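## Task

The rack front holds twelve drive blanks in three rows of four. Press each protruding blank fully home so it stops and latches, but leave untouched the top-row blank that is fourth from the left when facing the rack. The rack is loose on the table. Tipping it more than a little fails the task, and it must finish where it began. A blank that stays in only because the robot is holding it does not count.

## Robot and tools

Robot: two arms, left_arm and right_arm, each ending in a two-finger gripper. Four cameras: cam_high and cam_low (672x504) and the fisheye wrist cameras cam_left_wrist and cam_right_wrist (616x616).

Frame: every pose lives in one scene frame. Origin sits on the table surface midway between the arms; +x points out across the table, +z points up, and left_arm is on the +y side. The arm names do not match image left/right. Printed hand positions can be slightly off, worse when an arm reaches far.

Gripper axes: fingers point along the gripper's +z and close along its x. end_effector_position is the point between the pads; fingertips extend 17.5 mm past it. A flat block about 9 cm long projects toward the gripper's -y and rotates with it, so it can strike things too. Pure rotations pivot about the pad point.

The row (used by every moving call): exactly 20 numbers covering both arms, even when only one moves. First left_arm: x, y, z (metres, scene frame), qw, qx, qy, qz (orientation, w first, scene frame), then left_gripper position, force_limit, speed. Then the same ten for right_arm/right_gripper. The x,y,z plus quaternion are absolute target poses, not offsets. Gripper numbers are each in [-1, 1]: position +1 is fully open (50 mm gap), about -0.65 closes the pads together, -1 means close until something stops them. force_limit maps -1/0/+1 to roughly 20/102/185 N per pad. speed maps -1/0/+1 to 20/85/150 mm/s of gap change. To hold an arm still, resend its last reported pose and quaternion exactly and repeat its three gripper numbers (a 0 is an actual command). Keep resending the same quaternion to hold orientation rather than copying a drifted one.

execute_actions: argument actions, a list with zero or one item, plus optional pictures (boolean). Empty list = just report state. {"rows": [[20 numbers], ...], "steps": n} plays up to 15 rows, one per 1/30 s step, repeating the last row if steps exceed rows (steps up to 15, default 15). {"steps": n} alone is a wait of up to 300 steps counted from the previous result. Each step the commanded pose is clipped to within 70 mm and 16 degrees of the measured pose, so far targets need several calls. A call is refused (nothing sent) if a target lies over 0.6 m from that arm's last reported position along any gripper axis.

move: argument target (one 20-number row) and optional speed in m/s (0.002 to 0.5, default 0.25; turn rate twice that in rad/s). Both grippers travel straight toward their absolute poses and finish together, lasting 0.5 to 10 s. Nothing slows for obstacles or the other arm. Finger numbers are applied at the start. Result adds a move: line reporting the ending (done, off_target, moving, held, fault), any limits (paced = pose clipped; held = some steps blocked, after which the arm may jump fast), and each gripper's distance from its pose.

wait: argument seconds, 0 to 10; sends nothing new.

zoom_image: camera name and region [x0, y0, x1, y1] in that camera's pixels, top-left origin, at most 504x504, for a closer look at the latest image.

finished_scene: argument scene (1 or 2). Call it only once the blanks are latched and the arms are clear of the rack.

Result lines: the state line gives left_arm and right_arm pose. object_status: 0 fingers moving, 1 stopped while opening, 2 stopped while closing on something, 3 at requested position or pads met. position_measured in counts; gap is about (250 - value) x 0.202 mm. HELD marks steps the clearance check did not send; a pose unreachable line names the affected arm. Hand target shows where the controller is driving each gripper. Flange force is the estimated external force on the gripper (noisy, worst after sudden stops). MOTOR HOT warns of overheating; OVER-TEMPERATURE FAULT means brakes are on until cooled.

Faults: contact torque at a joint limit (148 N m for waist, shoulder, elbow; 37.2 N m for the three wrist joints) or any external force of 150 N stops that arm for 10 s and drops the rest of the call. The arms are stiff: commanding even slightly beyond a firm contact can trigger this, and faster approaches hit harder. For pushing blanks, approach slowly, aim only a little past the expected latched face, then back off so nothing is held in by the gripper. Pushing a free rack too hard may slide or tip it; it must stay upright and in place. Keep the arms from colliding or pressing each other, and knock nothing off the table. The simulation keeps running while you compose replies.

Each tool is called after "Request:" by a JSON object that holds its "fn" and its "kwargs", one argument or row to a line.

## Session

Request:
{"fn": "execute_actions", "kwargs": {
  "actions": []
}}

Scene clock: 0.00 s of 4500.00 s.
left_arm: end_effector_position=(+0.4609, -0.3454, +0.1344) position_measured=3 object_status=3 end_effector_quat_wxyz=(-0.085, -0.500, +0.862, -0.012) | right_arm: end_effector_position=(+0.4606, -0.6217, +0.1283) position_measured=3 object_status=3 end_effector_quat_wxyz=(-0.370, +0.886, -0.045, +0.276)
Joint positions: left_arm=[-0.916  1.155  1.358  0.175 -1.793 -2.856] | right_arm=[-0.758  0.328 -0.093 -0.974 -1.405 -0.583]
Joint velocities: left_arm=[-0.  0.  0.  0. -0.  0.] | right_arm=[ 0.    -0.002  0.     0.    -0.001  0.001]
Flange force (N, the push that the arm receives, along the gripper's own x y z axes): no reading
Hand target (left_arm): +0.461, -0.345, +0.134; -0.085, -0.500, +0.862, -0.012
Hand target (right_arm): +0.461, -0.622, +0.128; -0.370, +0.886, -0.045, +0.276

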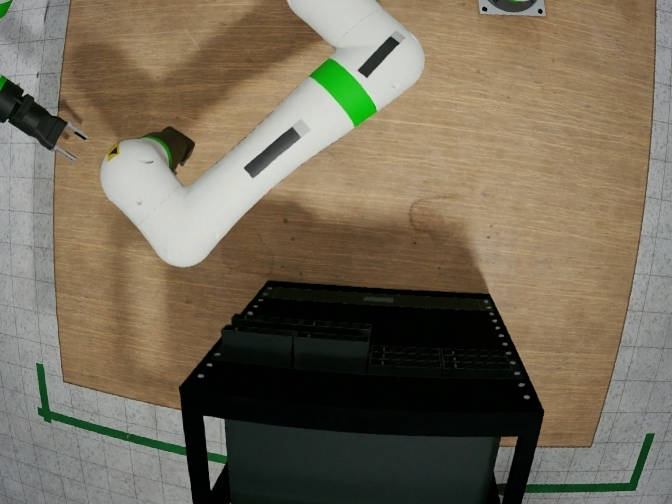

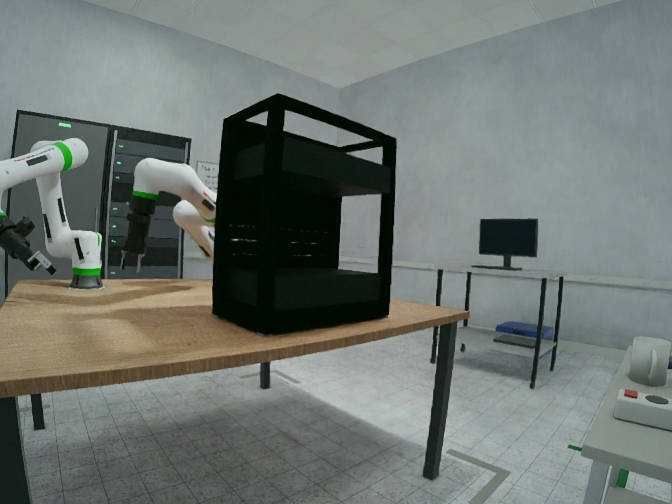

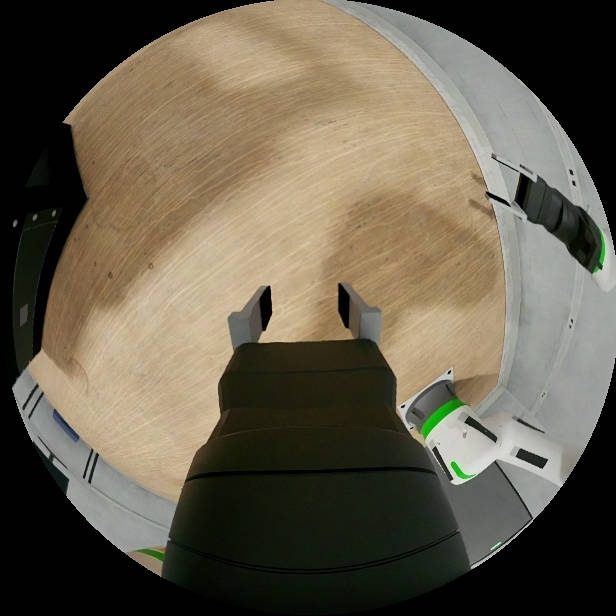

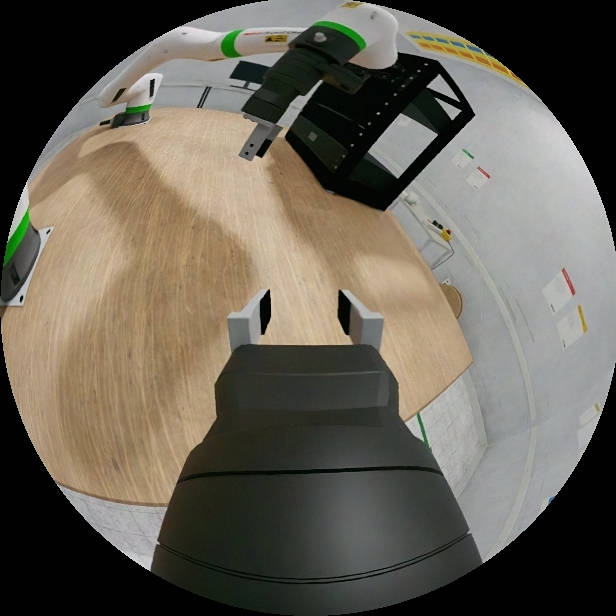

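Request:
{"fn": "zoom_image", "kwargs": {
  "camera": "cam_high",
  "region": [170, 270, 560, 430]
}}

Request:
{"fn": "zoom_image", "kwargs": {
  "camera": "cam_low",
  "region": [190, 80, 430, 350]
}}

Region (170, 270, 560, 430) of cam_high's 672x504 image, scaled by 1.292, with more detail than that image has; it fills the top 207 rows of this view, and the rest is white.

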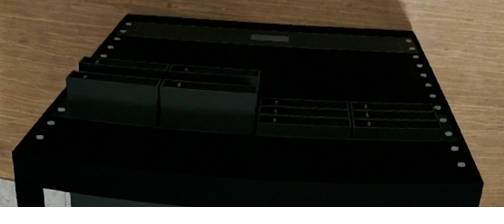

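Region (190, 80, 430, 350) of cam_low's 672x504 image, scaled by 1.867, with more detail than that image has.

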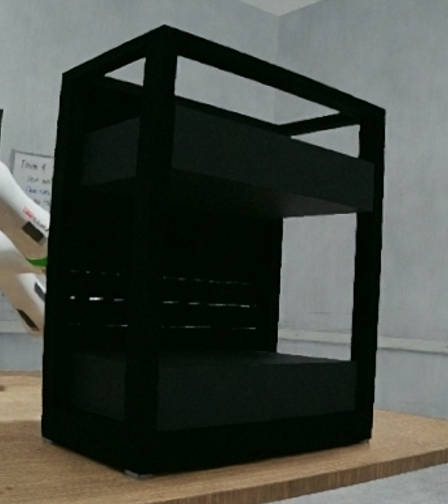

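Request:
{"fn": "move", "kwargs": {
  "target": [0.55, 0.10, 0.43, 0.5, -0.5, 0.5, -0.5, -1, 0, 0.5, 0.55, -0.55, 0.45, 0.3263, -0.6275, -0.3264, -0.6275, 1, 0, 0],
  "speed": 0.4
}}

Request:
{"fn": "move", "kwargs": {
  "target": [0.55, 0.10, 0.43, 0.5, -0.5, 0.5, -0.5, -1, 0, 0.5, 0.83, -0.20, 0.597, 0.3263, -0.6275, -0.3264, -0.6275, 1, 0, 0],
  "speed": 0.4
}}

Scene clock: 21.03 s of 4500.00 s.
left_arm: end_effector_position=(+0.5505, +0.1011, +0.4281) position_measured=253 object_status=3 end_effector_quat_wxyz=(+0.500, -0.501, +0.498, -0.501) | right_arm: end_effector_position=(+0.5494, -0.5495, +0.4508) position_measured=3 object_status=3 end_effector_quat_wxyz=(-0.328, +0.627, +0.326, +0.627)
Joint positions: left_arm=[-1.029 -0.2   -0.331 -1.68  -0.89  -1.397] | right_arm=[-0.758  0.257  0.255 -1.572 -1.744  0.001]
Joint velocities: left_arm=[-0.002  0.004 -0.001 -0.004 -0.005  0.009] | right_arm=[ 0.     0.001  0.001 -0.    -0.001  0.   ]
Flange force (N, the push that the arm receives, along the gripper's own x y z axes): left_arm=[1.0 2.9 4.2] | right_arm=[-1.8 -5.4 1.3]
Hand target (left_arm): +0.551, +0.101, +0.428; +0.500, -0.501, +0.498, -0.501
Hand target (right_arm): +0.549, -0.549, +0.451; -0.328, +0.627, +0.326, +0.627
Off the commanded pose (left_arm): 0.002 m, 0 deg.
Off the commanded pose (right_arm): 0.001 m, 0 deg.
After step 90, 15.13 s passed at rest.
move: done; limits=paced

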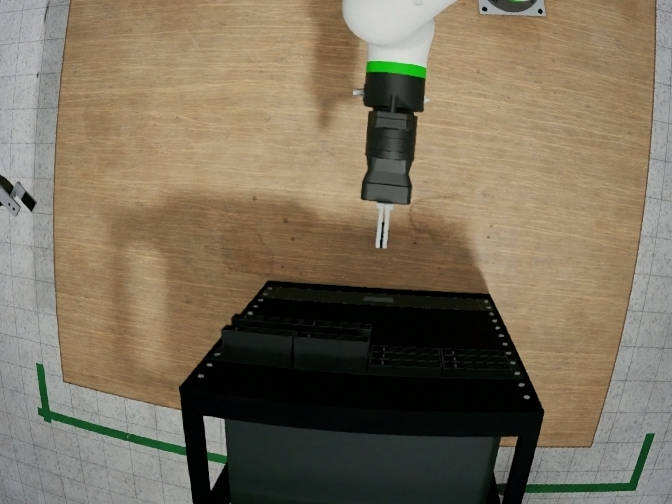

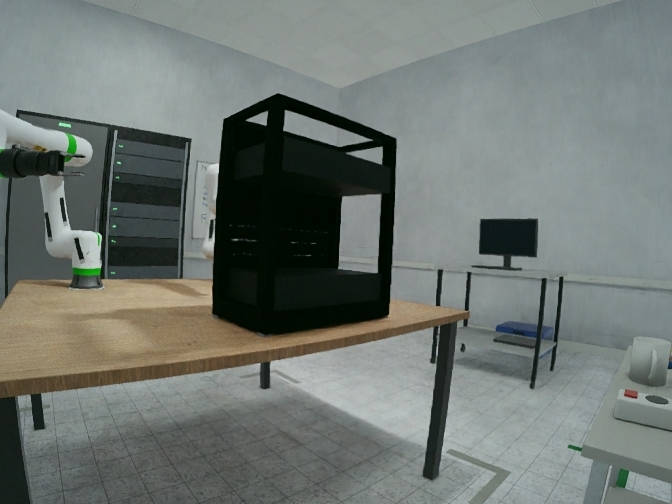

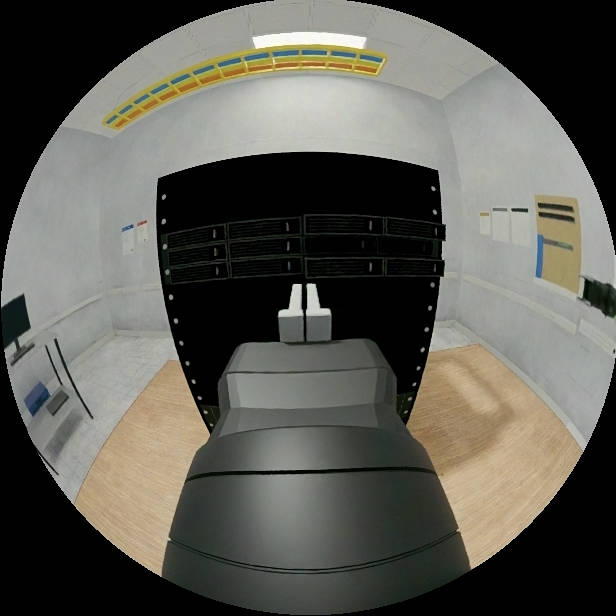

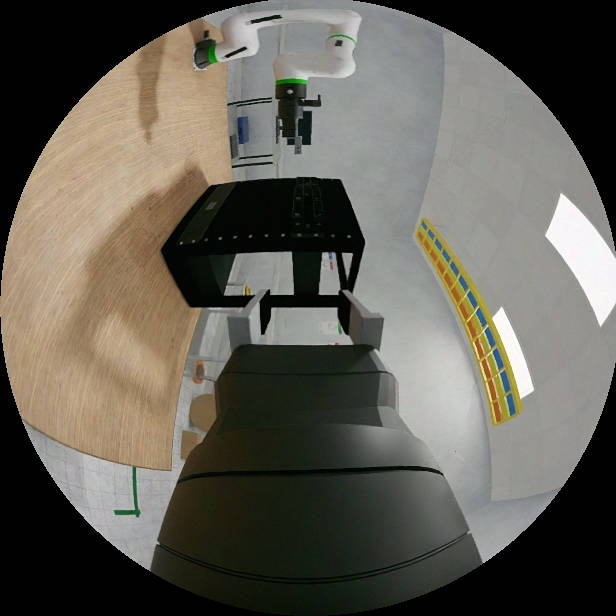

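Scene clock: 22.93 s of 4500.00 s.
left_arm: end_effector_position=(+0.5500, +0.1000, +0.4300) position_measured=253 object_status=3 end_effector_quat_wxyz=(+0.500, -0.500, +0.500, -0.500) | right_arm: end_effector_position=(+0.8287, -0.2004, +0.5981) position_measured=3 object_status=3 end_effector_quat_wxyz=(-0.328, +0.627, +0.326, +0.628)
Joint positions: left_arm=[-1.028 -0.203 -0.327 -1.673 -0.887 -1.41 ] | right_arm=[ 0.039  0.549  0.971 -1.287 -1.008 -0.506]
Joint velocities: left_arm=[ 0.001  0.    -0.    -0.001 -0.     0.001] | right_arm=[ 0.001  0.004  0.009  0.005 -0.003 -0.007]
Flange force (N, the push that the arm receives, along the gripper's own x y z axes): left_arm=[1.3 1.4 2.1] | right_arm=[1.7 0.6 1.2]
Hand target (left_arm): +0.550, +0.100, +0.430; +0.500, -0.500, +0.500, -0.500
Hand target (right_arm): +0.829, -0.200, +0.598; -0.328, +0.627, +0.326, +0.627
Off the commanded pose (left_arm): 0.000 m, 0 deg.
Off the commanded pose (right_arm): 0.002 m, 0 deg.
move: done; limits=paced

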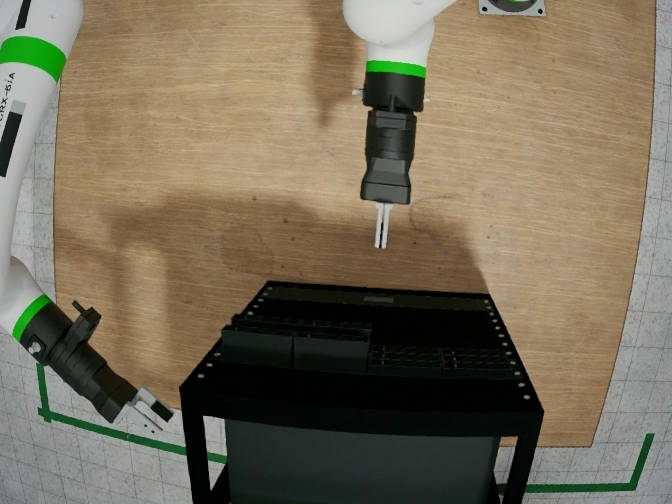

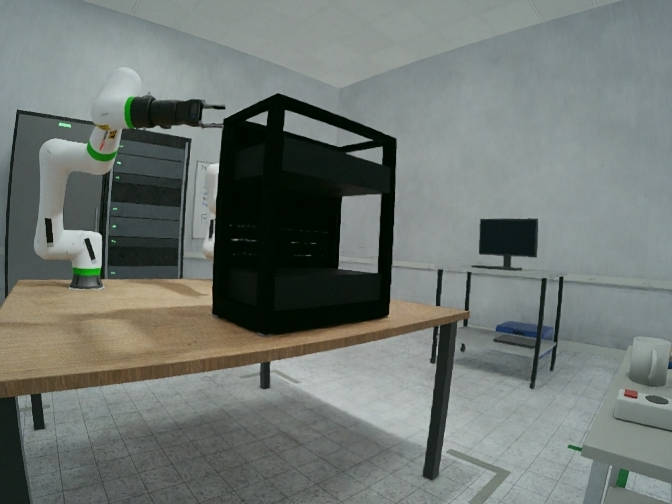

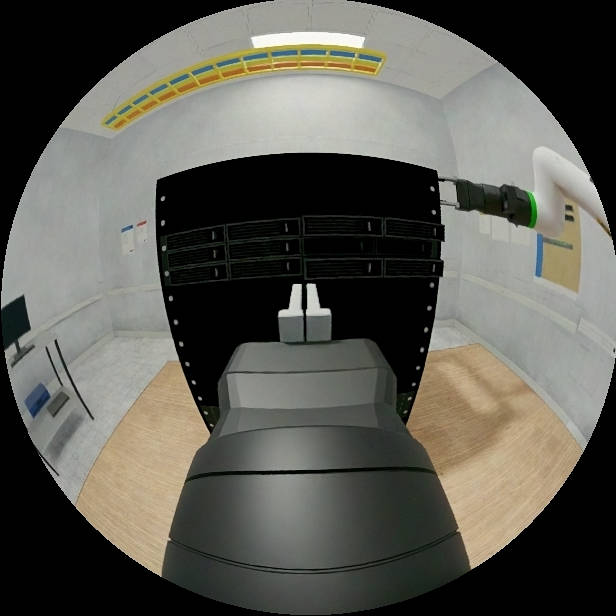

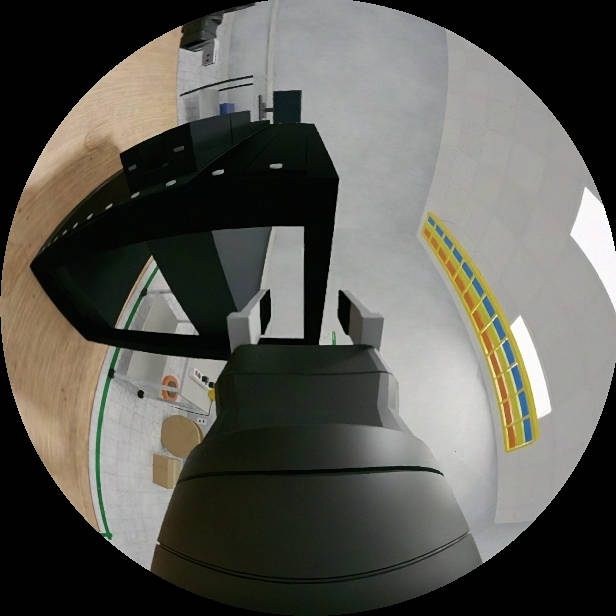

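Request:
{"fn": "zoom_image", "kwargs": {
  "camera": "cam_left_wrist",
  "region": [140, 140, 460, 400]
}}

Request:
{"fn": "zoom_image", "kwargs": {
  "camera": "cam_right_wrist",
  "region": [100, 90, 400, 360]
}}

Region (140, 140, 460, 400) of cam_left_wrist's 616x616 image, scaled by 1.575, with more detail than that image has; it fills the top 410 rows of this view, and the rest is white.

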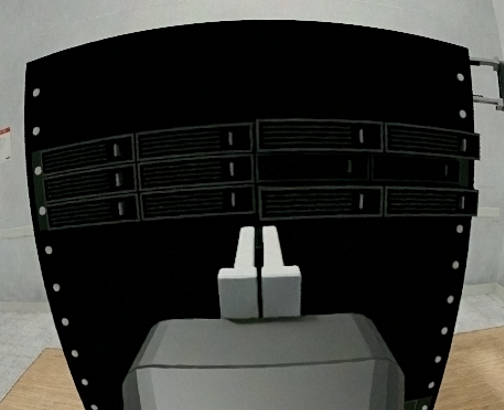

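Region (100, 90, 400, 360) of cam_right_wrist's 616x616 image, scaled by 1.680, with more detail than that image has; it fills the top 454 rows of this view, and the rest is white.

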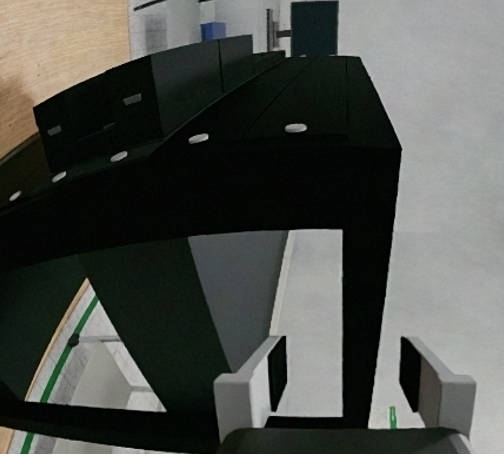

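Request:
{"fn": "move", "kwargs": {
  "target": [0.645, 0.05, 0.42, 0.5, -0.5, 0.5, -0.5, -1, 0, 0.5, 0.872, -0.142, 0.608, 0.3263, -0.6275, -0.3264, -0.6275, 1, 0, 0],
  "speed": 0.1
}}

Scene clock: 53.20 s of 4500.00 s.
left_arm: end_effector_position=(+0.6450, +0.0501, +0.4202) position_measured=253 object_status=3 end_effector_quat_wxyz=(+0.500, -0.500, +0.500, -0.500) | right_arm: end_effector_position=(+0.8719, -0.1421, +0.6082) position_measured=3 object_status=3 end_effector_quat_wxyz=(-0.326, +0.627, +0.326, +0.627)
Joint positions: left_arm=[-0.949  0.068 -0.102 -1.733 -0.816 -1.337] | right_arm=[ 0.146  0.711  1.235 -1.149 -0.954 -0.66 ]
Joint velocities: left_arm=[ 0.     0.002  0.002 -0.001  0.001  0.002] | right_arm=[ 0.001  0.003  0.004  0.002 -0.001 -0.002]
Flange force (N, the push that the arm receives, along the gripper's own x y z axes): left_arm=[2.7 2.6 3.9] | right_arm=no reading
Hand target (left_arm): +0.645, +0.050, +0.420; +0.500, -0.500, +0.500, -0.500
Hand target (right_arm): +0.872, -0.142, +0.608; -0.327, +0.627, +0.326, +0.627
Off the commanded pose (left_arm): 0.000 m, 0 deg.
Off the commanded pose (right_arm): 0.000 m, 0 deg.
After step 90, 25.80 s passed at rest.
move: done

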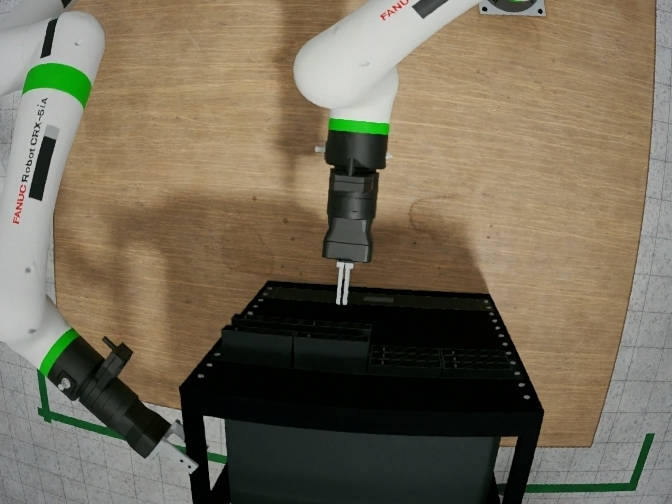

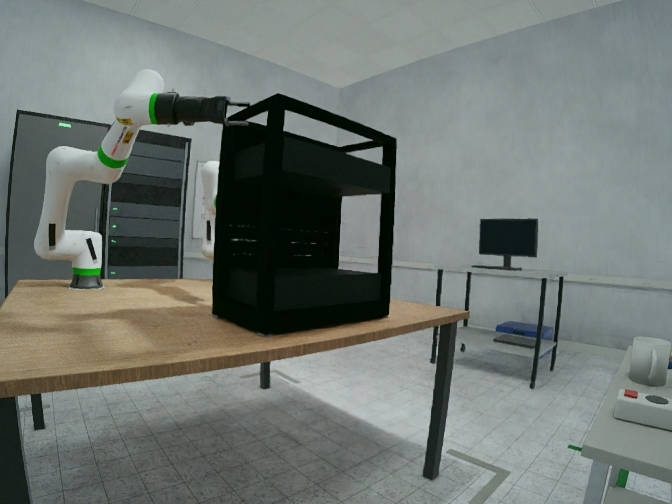

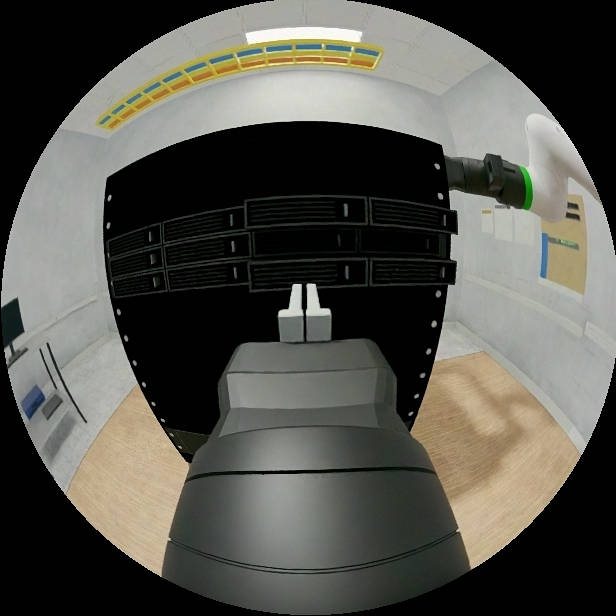

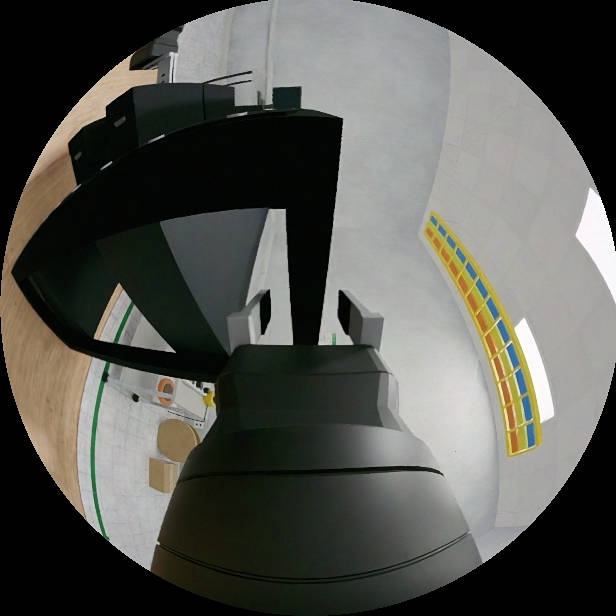

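Request:
{"fn": "zoom_image", "kwargs": {
  "camera": "cam_high",
  "region": [100, 360, 280, 504]
}}

Request:
{"fn": "zoom_image", "kwargs": {
  "camera": "cam_right_wrist",
  "region": [210, 200, 400, 360]
}}

Region (100, 360, 280, 504) of cam_high's 672x504 image, scaled by 2.800, with more detail than that image has; it fills the top 403 rows of this view, and the rest is white.

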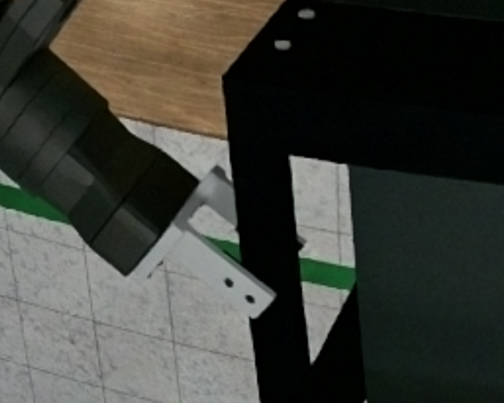

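Region (210, 200, 400, 360) of cam_right_wrist's 616x616 image, scaled by 2.653, with more detail than that image has; it fills the top 424 rows of this view, and the rest is white.

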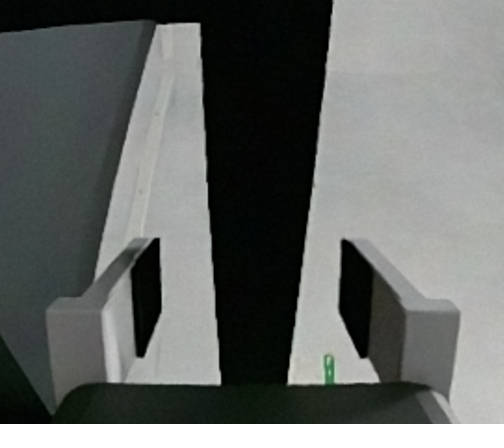

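Request:
{"fn": "move", "kwargs": {
  "target": [0.645, 0.05, 0.42, 0.5, -0.5, 0.5, -0.5, -1, 0, 0.5, 0.879, -0.132, 0.610, 0.3263, -0.6275, -0.3264, -0.6275, 1, 0, 0],
  "speed": 0.05
}}

Request:
{"fn": "move", "kwargs": {
  "target": [0.645, 0.05, 0.42, 0.5, -0.5, 0.5, -0.5, -1, 0, 0.5, 0.879, -0.132, 0.610, 0.3263, -0.6275, -0.3264, -0.6275, -1, 0.5, -0.3],
  "speed": 0.05
}}

Request:
{"fn": "zoom_image", "kwargs": {
  "camera": "cam_left_wrist",
  "region": [90, 150, 342, 402]
}}

Request:
{"fn": "zoom_image", "kwargs": {
  "camera": "cam_left_wrist",
  "region": [230, 150, 482, 402]
}}

Scene clock: 64.57 s of 4500.00 s.
left_arm: end_effector_position=(+0.6450, +0.0500, +0.4201) position_measured=253 object_status=3 end_effector_quat_wxyz=(+0.500, -0.500, +0.500, -0.500) | right_arm: end_effector_position=(+0.8790, -0.1321, +0.6101) position_measured=3 object_status=3 end_effector_quat_wxyz=(-0.326, +0.627, +0.326, +0.627)
Joint positions: left_arm=[-0.949  0.068 -0.102 -1.733 -0.816 -1.337] | right_arm=[ 0.163  0.746  1.294 -1.12  -0.95  -0.694]
Joint velocities: left_arm=[ 0.001 -0.     0.    -0.001 -0.    -0.001] | right_arm=[ 0.001  0.004  0.006  0.002  0.    -0.003]
Flange force (N, the push that the arm receives, along the gripper's own x y z axes): left_arm=[1.0 2.3 2.7] | right_arm=no reading
Hand target (left_arm): +0.645, +0.050, +0.420; +0.500, -0.500, +0.500, -0.500
Hand target (right_arm): +0.879, -0.132, +0.610; -0.326, +0.627, +0.326, +0.627
Off the commanded pose (left_arm): 0.000 m, 0 deg.
Off the commanded pose (right_arm): 0.000 m, 0 deg.
After step 90, 7.63 s passed at rest.
move: done

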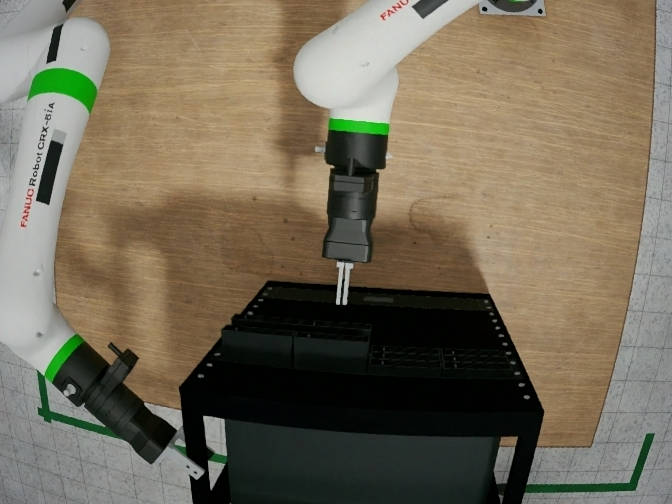

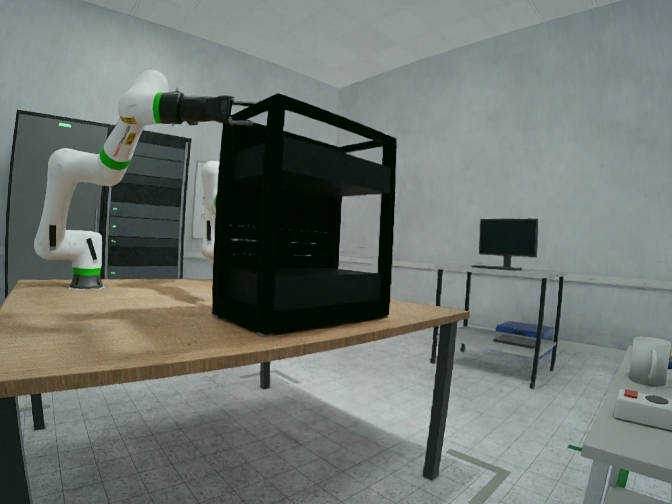

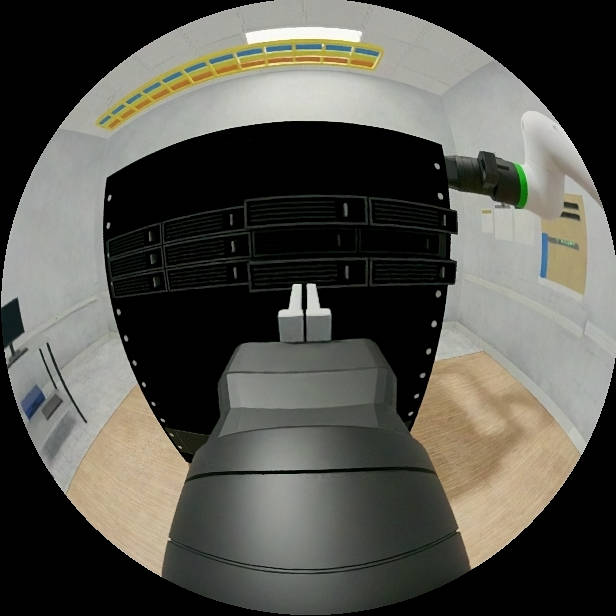

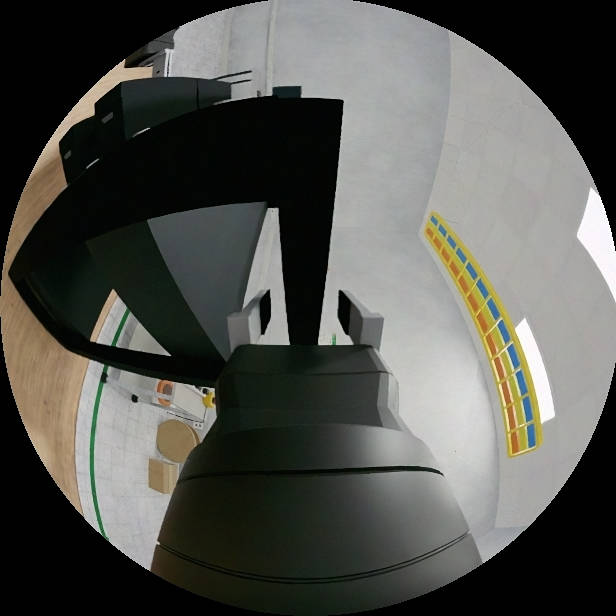

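Scene clock: 65.27 s of 4500.00 s.
left_arm: end_effector_position=(+0.6450, +0.0500, +0.4200) position_measured=253 object_status=3 end_effector_quat_wxyz=(+0.500, -0.500, +0.500, -0.500) | right_arm: end_effector_position=(+0.8791, -0.1320, +0.6099) position_measured=153 object_status=2 end_effector_quat_wxyz=(-0.326, +0.627, +0.326, +0.627)
Joint positions: left_arm=[-0.949  0.068 -0.102 -1.733 -0.816 -1.337] | right_arm=[ 0.164  0.747  1.294 -1.119 -0.95  -0.695]
Joint velocities: left_arm=[ 0.001 -0.001 -0.     0.001  0.    -0.   ] | right_arm=[ 0.    -0.001  0.001 -0.    -0.001  0.001]
Flange force (N, the push that the arm receives, along the gripper's own x y z axes): left_arm=[0.6 1.3 3.6] | right_arm=no reading
Hand target (left_arm): +0.645, +0.050, +0.420; +0.500, -0.500, +0.500, -0.500
Hand target (right_arm): +0.879, -0.132, +0.610; -0.326, +0.627, +0.326, +0.627
Off the commanded pose (left_arm): 0.000 m, 0 deg.
Off the commanded pose (right_arm): 0.000 m, 0 deg.
move: done

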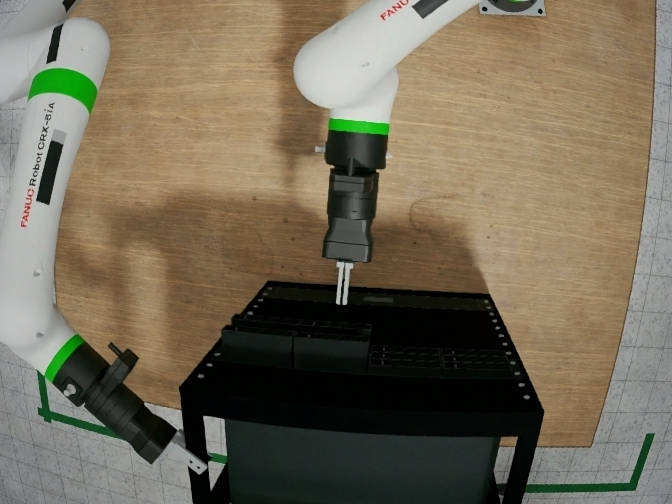

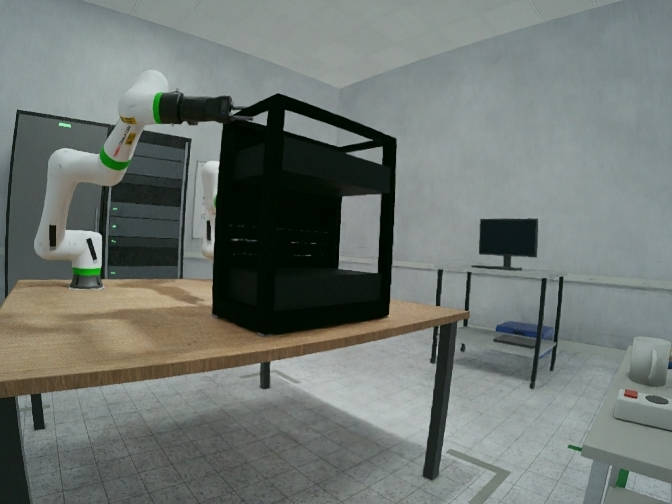

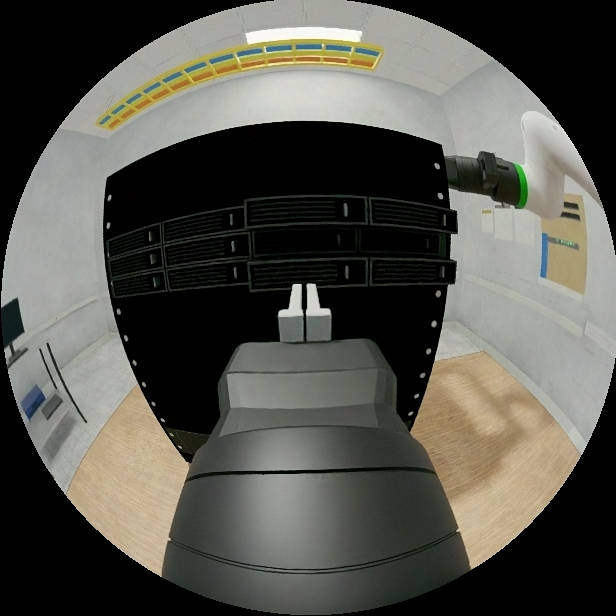

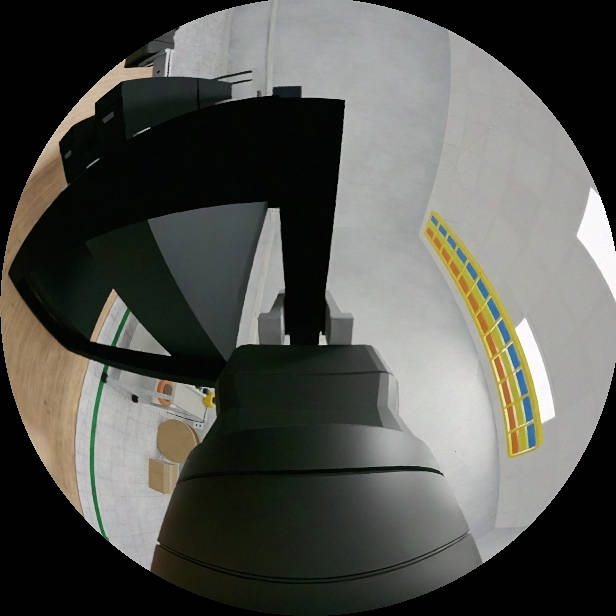

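Region (90, 150, 342, 402) of cam_left_wrist's 616x616 image, scaled by 2.000, with more detail than that image has.

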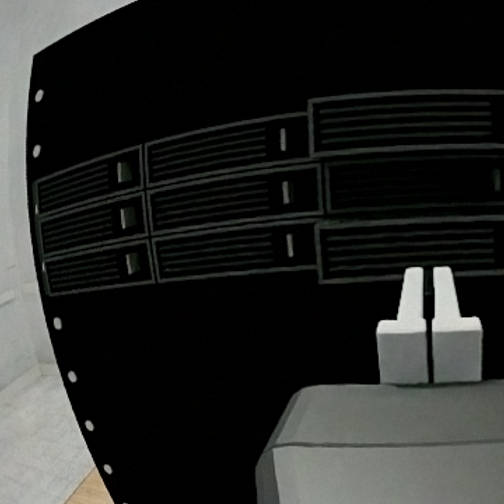

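Region (230, 150, 482, 402) of cam_left_wrist's 616x616 image, scaled by 2.000, with more detail than that image has.

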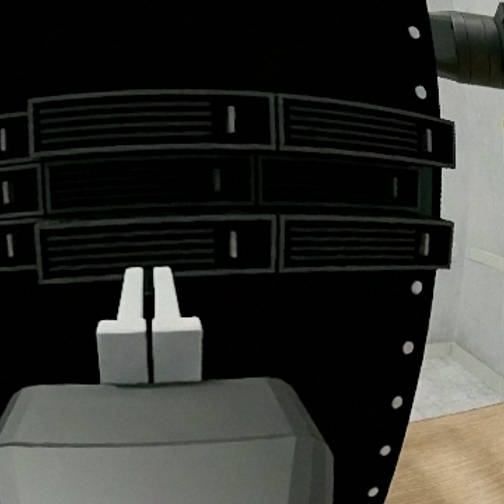

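Request:
{"fn": "move", "kwargs": {
  "target": [0.670, 0.053, 0.431, 0.5, -0.5, 0.5, -0.5, -1, 0, 0.5, 0.879, -0.132, 0.610, 0.3263, -0.6275, -0.3264, -0.6275, -1, 0.5, -0.3],
  "speed": 0.1
}}

Request:
{"fn": "move", "kwargs": {
  "target": [0.708, 0.054, 0.431, 0.5, -0.5, 0.5, -0.5, -1, 0, 0.5, 0.879, -0.132, 0.610, 0.3263, -0.6275, -0.3264, -0.6275, -1, 0.5, -0.3],
  "speed": 0.04
}}

Scene clock: 94.83 s of 4500.00 s.
left_arm: end_effector_position=(+0.6699, +0.0529, +0.4310) position_measured=253 object_status=3 end_effector_quat_wxyz=(+0.500, -0.500, +0.500, -0.500) | right_arm: end_effector_position=(+0.8790, -0.1320, +0.6100) position_measured=153 object_status=2 end_effector_quat_wxyz=(-0.326, +0.627, +0.326, +0.627)
Joint positions: left_arm=[-0.9    0.095 -0.045 -1.718 -0.763 -1.368] | right_arm=[ 0.164  0.747  1.294 -1.119 -0.95  -0.695]
Joint velocities: left_arm=[ 0.001  0.002  0.002  0.001  0.002 -0.001] | right_arm=[-0.    -0.    -0.    -0.    -0.     0.003]
Flange force (N, the push that the arm receives, along the gripper's own x y z axes): left_arm=[0.6 3.1 -1.2] | right_arm=no reading
Hand target (left_arm): +0.670, +0.053, +0.431; +0.500, -0.500, +0.500, -0.500
Hand target (right_arm): +0.879, -0.132, +0.610; -0.326, +0.627, +0.326, +0.627
Off the commanded pose (left_arm): 0.000 m, 0 deg.
Off the commanded pose (right_arm): 0.000 m, 0 deg.
After step 90, 25.80 s passed at rest.
move: done

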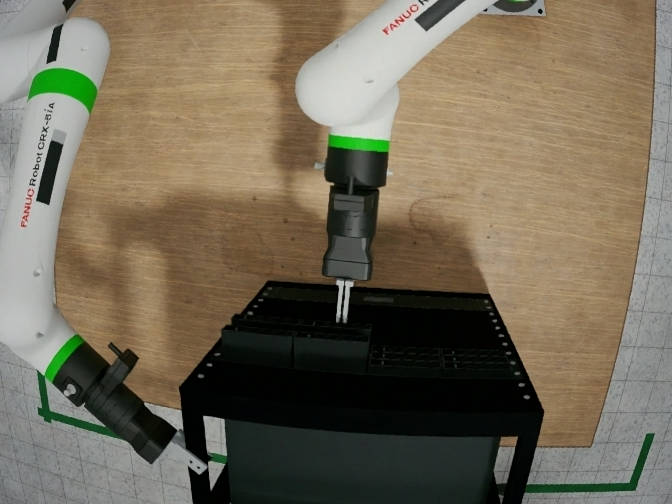

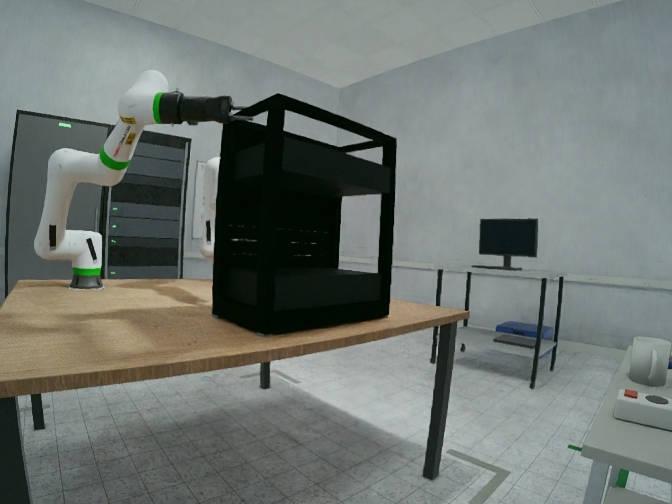

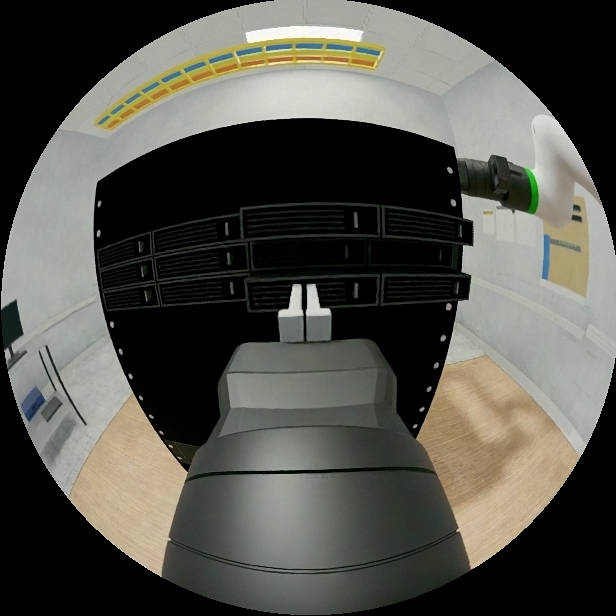

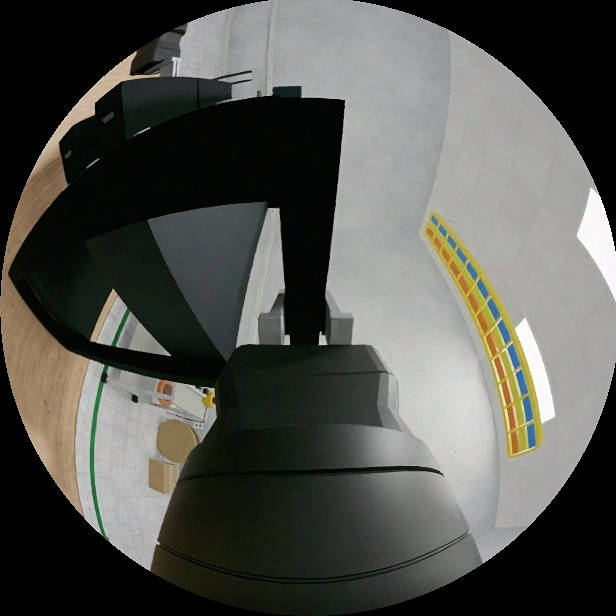

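Scene clock: 96.10 s of 4500.00 s.
left_arm: end_effector_position=(+0.7080, +0.0540, +0.4311) position_measured=253 object_status=3 end_effector_quat_wxyz=(+0.500, -0.500, +0.500, -0.500) | right_arm: end_effector_position=(+0.8790, -0.1320, +0.6100) position_measured=153 object_status=2 end_effector_quat_wxyz=(-0.326, +0.627, +0.326, +0.627)
Joint positions: left_arm=[-0.846  0.162  0.03  -1.726 -0.709 -1.368] | right_arm=[ 0.164  0.747  1.294 -1.119 -0.95  -0.695]
Joint velocities: left_arm=[ 0.001  0.001  0.001 -0.001  0.    -0.001] | right_arm=[-0.     0.001  0.001 -0.     0.001 -0.   ]
Flange force (N, the push that the arm receives, along the gripper's own x y z axes): left_arm=[-1.9 0.6 -3.5] | right_arm=no reading
Hand target (left_arm): +0.708, +0.054, +0.431; +0.500, -0.500, +0.500, -0.500
Hand target (right_arm): +0.879, -0.132, +0.610; -0.326, +0.627, +0.326, +0.627
Off the commanded pose (left_arm): 0.000 m, 0 deg.
Off the commanded pose (right_arm): 0.000 m, 0 deg.
move: done

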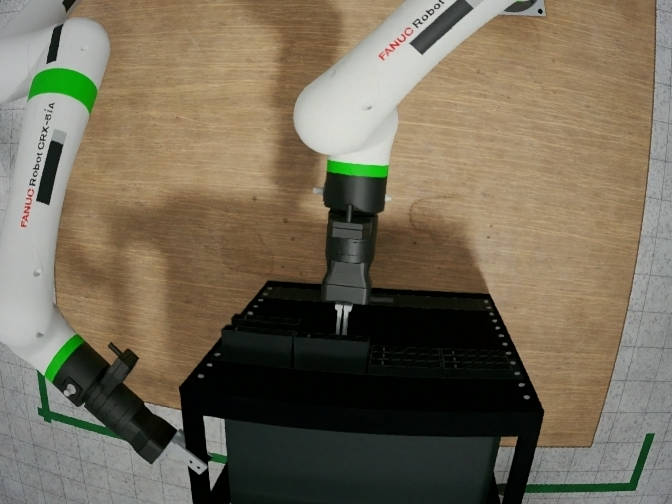

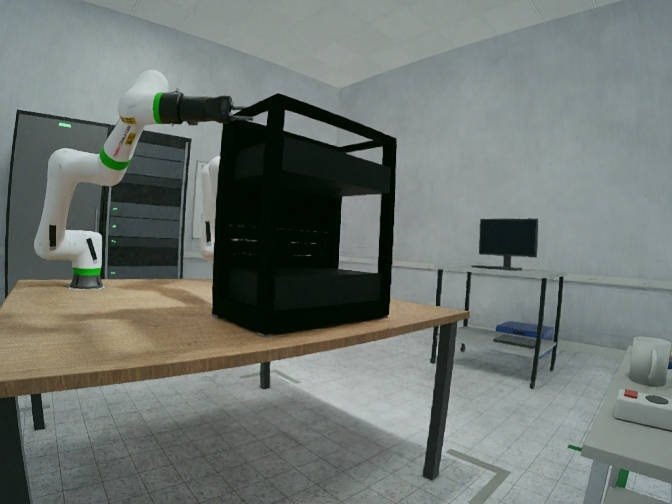

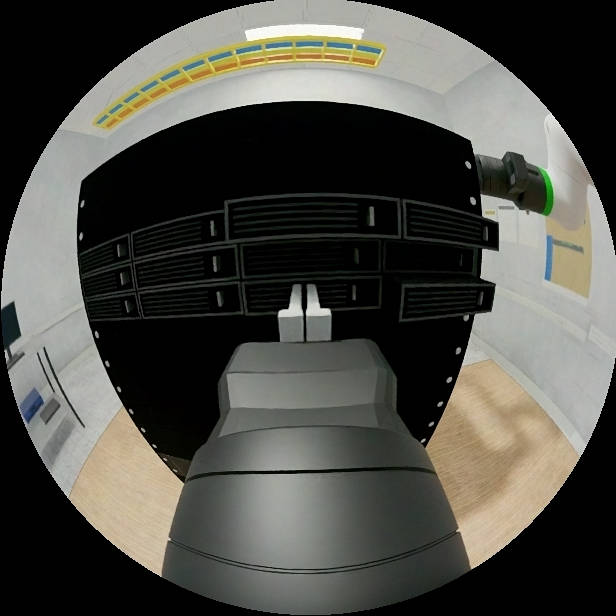

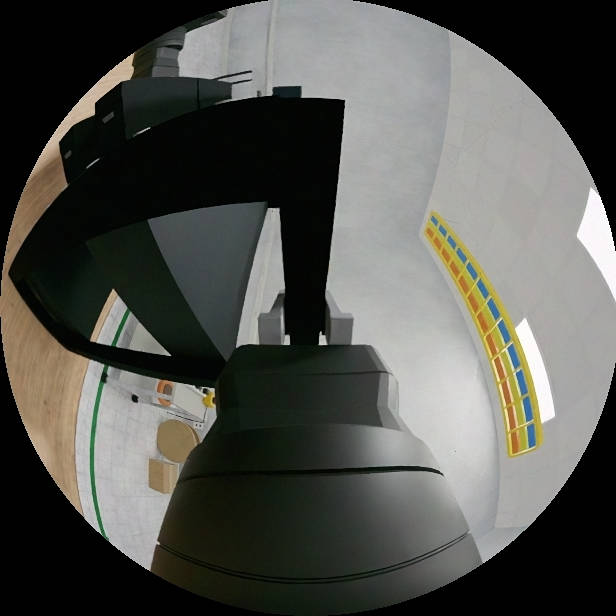

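Now fine steps.

Request:
{"fn": "execute_actions", "kwargs": {
  "actions": [
    {"rows": [[0.7086, 0.054, 0.431, 0.5, -0.5, 0.5, -0.5, -1, 0, 0.5, 0.879, -0.132, 0.610, 0.3263, -0.6275, -0.3264, -0.6275, -1, 0.5, -0.3]], "steps": 8}
  ],
  "pictures": false
}}

Request:
{"fn": "execute_actions", "kwargs": {
  "actions": [
    {"rows": [[0.7091, 0.054, 0.431, 0.5, -0.5, 0.5, -0.5, -1, 0, 0.5, 0.879, -0.132, 0.610, 0.3263, -0.6275, -0.3264, -0.6275, -1, 0.5, -0.3]], "steps": 8}
  ],
  "pictures": false
}}

Scene clock: 103.70 s of 4500.00 s.
left_arm: end_effector_position=(+0.7086, +0.0540, +0.4310) position_measured=253 object_status=3 end_effector_quat_wxyz=(+0.500, -0.500, +0.500, -0.500) | right_arm: end_effector_position=(+0.8790, -0.1320, +0.6100) position_measured=153 object_status=2 end_effector_quat_wxyz=(-0.326, +0.627, +0.326, +0.627)
Joint positions: left_arm=[-0.845  0.163  0.032 -1.726 -0.708 -1.368] | right_arm=[ 0.164  0.747  1.294 -1.119 -0.95  -0.695]
Joint velocities: left_arm=[-0.001  0.001  0.001 -0.001  0.001  0.001] | right_arm=[-0.    -0.     0.    -0.    -0.001  0.   ]
Flange force (N, the push that the arm receives, along the gripper's own x y z axes): left_arm=[-1.7 2.5 -6.4] | right_arm=no reading
Hand target (left_arm): +0.709, +0.054, +0.431; +0.500, -0.500, +0.500, -0.500
Hand target (right_arm): +0.879, -0.132, +0.610; -0.326, +0.627, +0.326, +0.627
Off the commanded pose (left_arm): 0.000 m, 0 deg.
Off the commanded pose (right_arm): 0.000 m, 0 deg.
Steps of this call (steps 1 to 90: nothing new was sent; then 4.33 s passed at rest; steps 91 to 98: all 8 steps of this action). Readings (end_effector_position | what the end effector reports):
91: left_arm (+0.7080, +0.0540, +0.4311) | right_arm (+0.8790, -0.1320, +0.6100) | left_arm position_measured=253 object_status=3 | right_arm position_measured=153 object_status=2
92: left_arm (+0.7082, +0.0540, +0.4310) | right_arm (+0.8790, -0.1320, +0.6100) | left_arm position_measured=253 object_status=3 | right_arm position_measured=153 object_status=2
94: left_arm (+0.7085, +0.0540, +0.4310) | right_arm (+0.8790, -0.1320, +0.6100) | left_arm position_measured=253 object_status=3 | right_arm position_measured=153 object_status=2
98: the state above

Scene clock: 103.97 s of 4500.00 s.
left_arm: end_effector_position=(+0.7091, +0.0540, +0.4310) position_measured=253 object_status=3 end_effector_quat_wxyz=(+0.500, -0.500, +0.500, -0.500) | right_arm: end_effector_position=(+0.8790, -0.1320, +0.6100) position_measured=153 object_status=2 end_effector_quat_wxyz=(-0.326, +0.627, +0.326, +0.627)
Joint positions: left_arm=[-0.844  0.164  0.033 -1.726 -0.707 -1.368] | right_arm=[ 0.164  0.747  1.294 -1.119 -0.95  -0.695]
Joint velocities: left_arm=[-0.001  0.     0.001  0.     0.     0.001] | right_arm=[-0.     0.002  0.     0.     0.002  0.   ]
Flange force (N, the push that the arm receives, along the gripper's own x y z axes): left_arm=[-2.3 0.7 -6.5] | right_arm=no reading
Hand target (left_arm): +0.709, +0.054, +0.431; +0.500, -0.500, +0.500, -0.500
Hand target (right_arm): +0.879, -0.132, +0.610; -0.326, +0.627, +0.326, +0.627
Off the commanded pose (left_arm): 0.000 m, 0 deg.
Off the commanded pose (right_arm): 0.000 m, 0 deg.
Steps of this call (steps 1 to 8: all 8 steps of this action). Readings (end_effector_position | what the end effector reports):
1: left_arm (+0.7086, +0.0540, +0.4310) | right_arm (+0.8790, -0.1320, +0.6100) | left_arm position_measured=253 object_status=3 | right_arm position_measured=153 object_status=2
2: left_arm (+0.7088, +0.0540, +0.4310) | right_arm (+0.8790, -0.1320, +0.6100) | left_arm position_measured=253 object_status=3 | right_arm position_measured=153 object_status=2
4: left_arm (+0.7090, +0.0540, +0.4310) | right_arm (+0.8790, -0.1320, +0.6100) | left_arm position_measured=253 object_status=3 | right_arm position_measured=153 object_status=2
8: the state above


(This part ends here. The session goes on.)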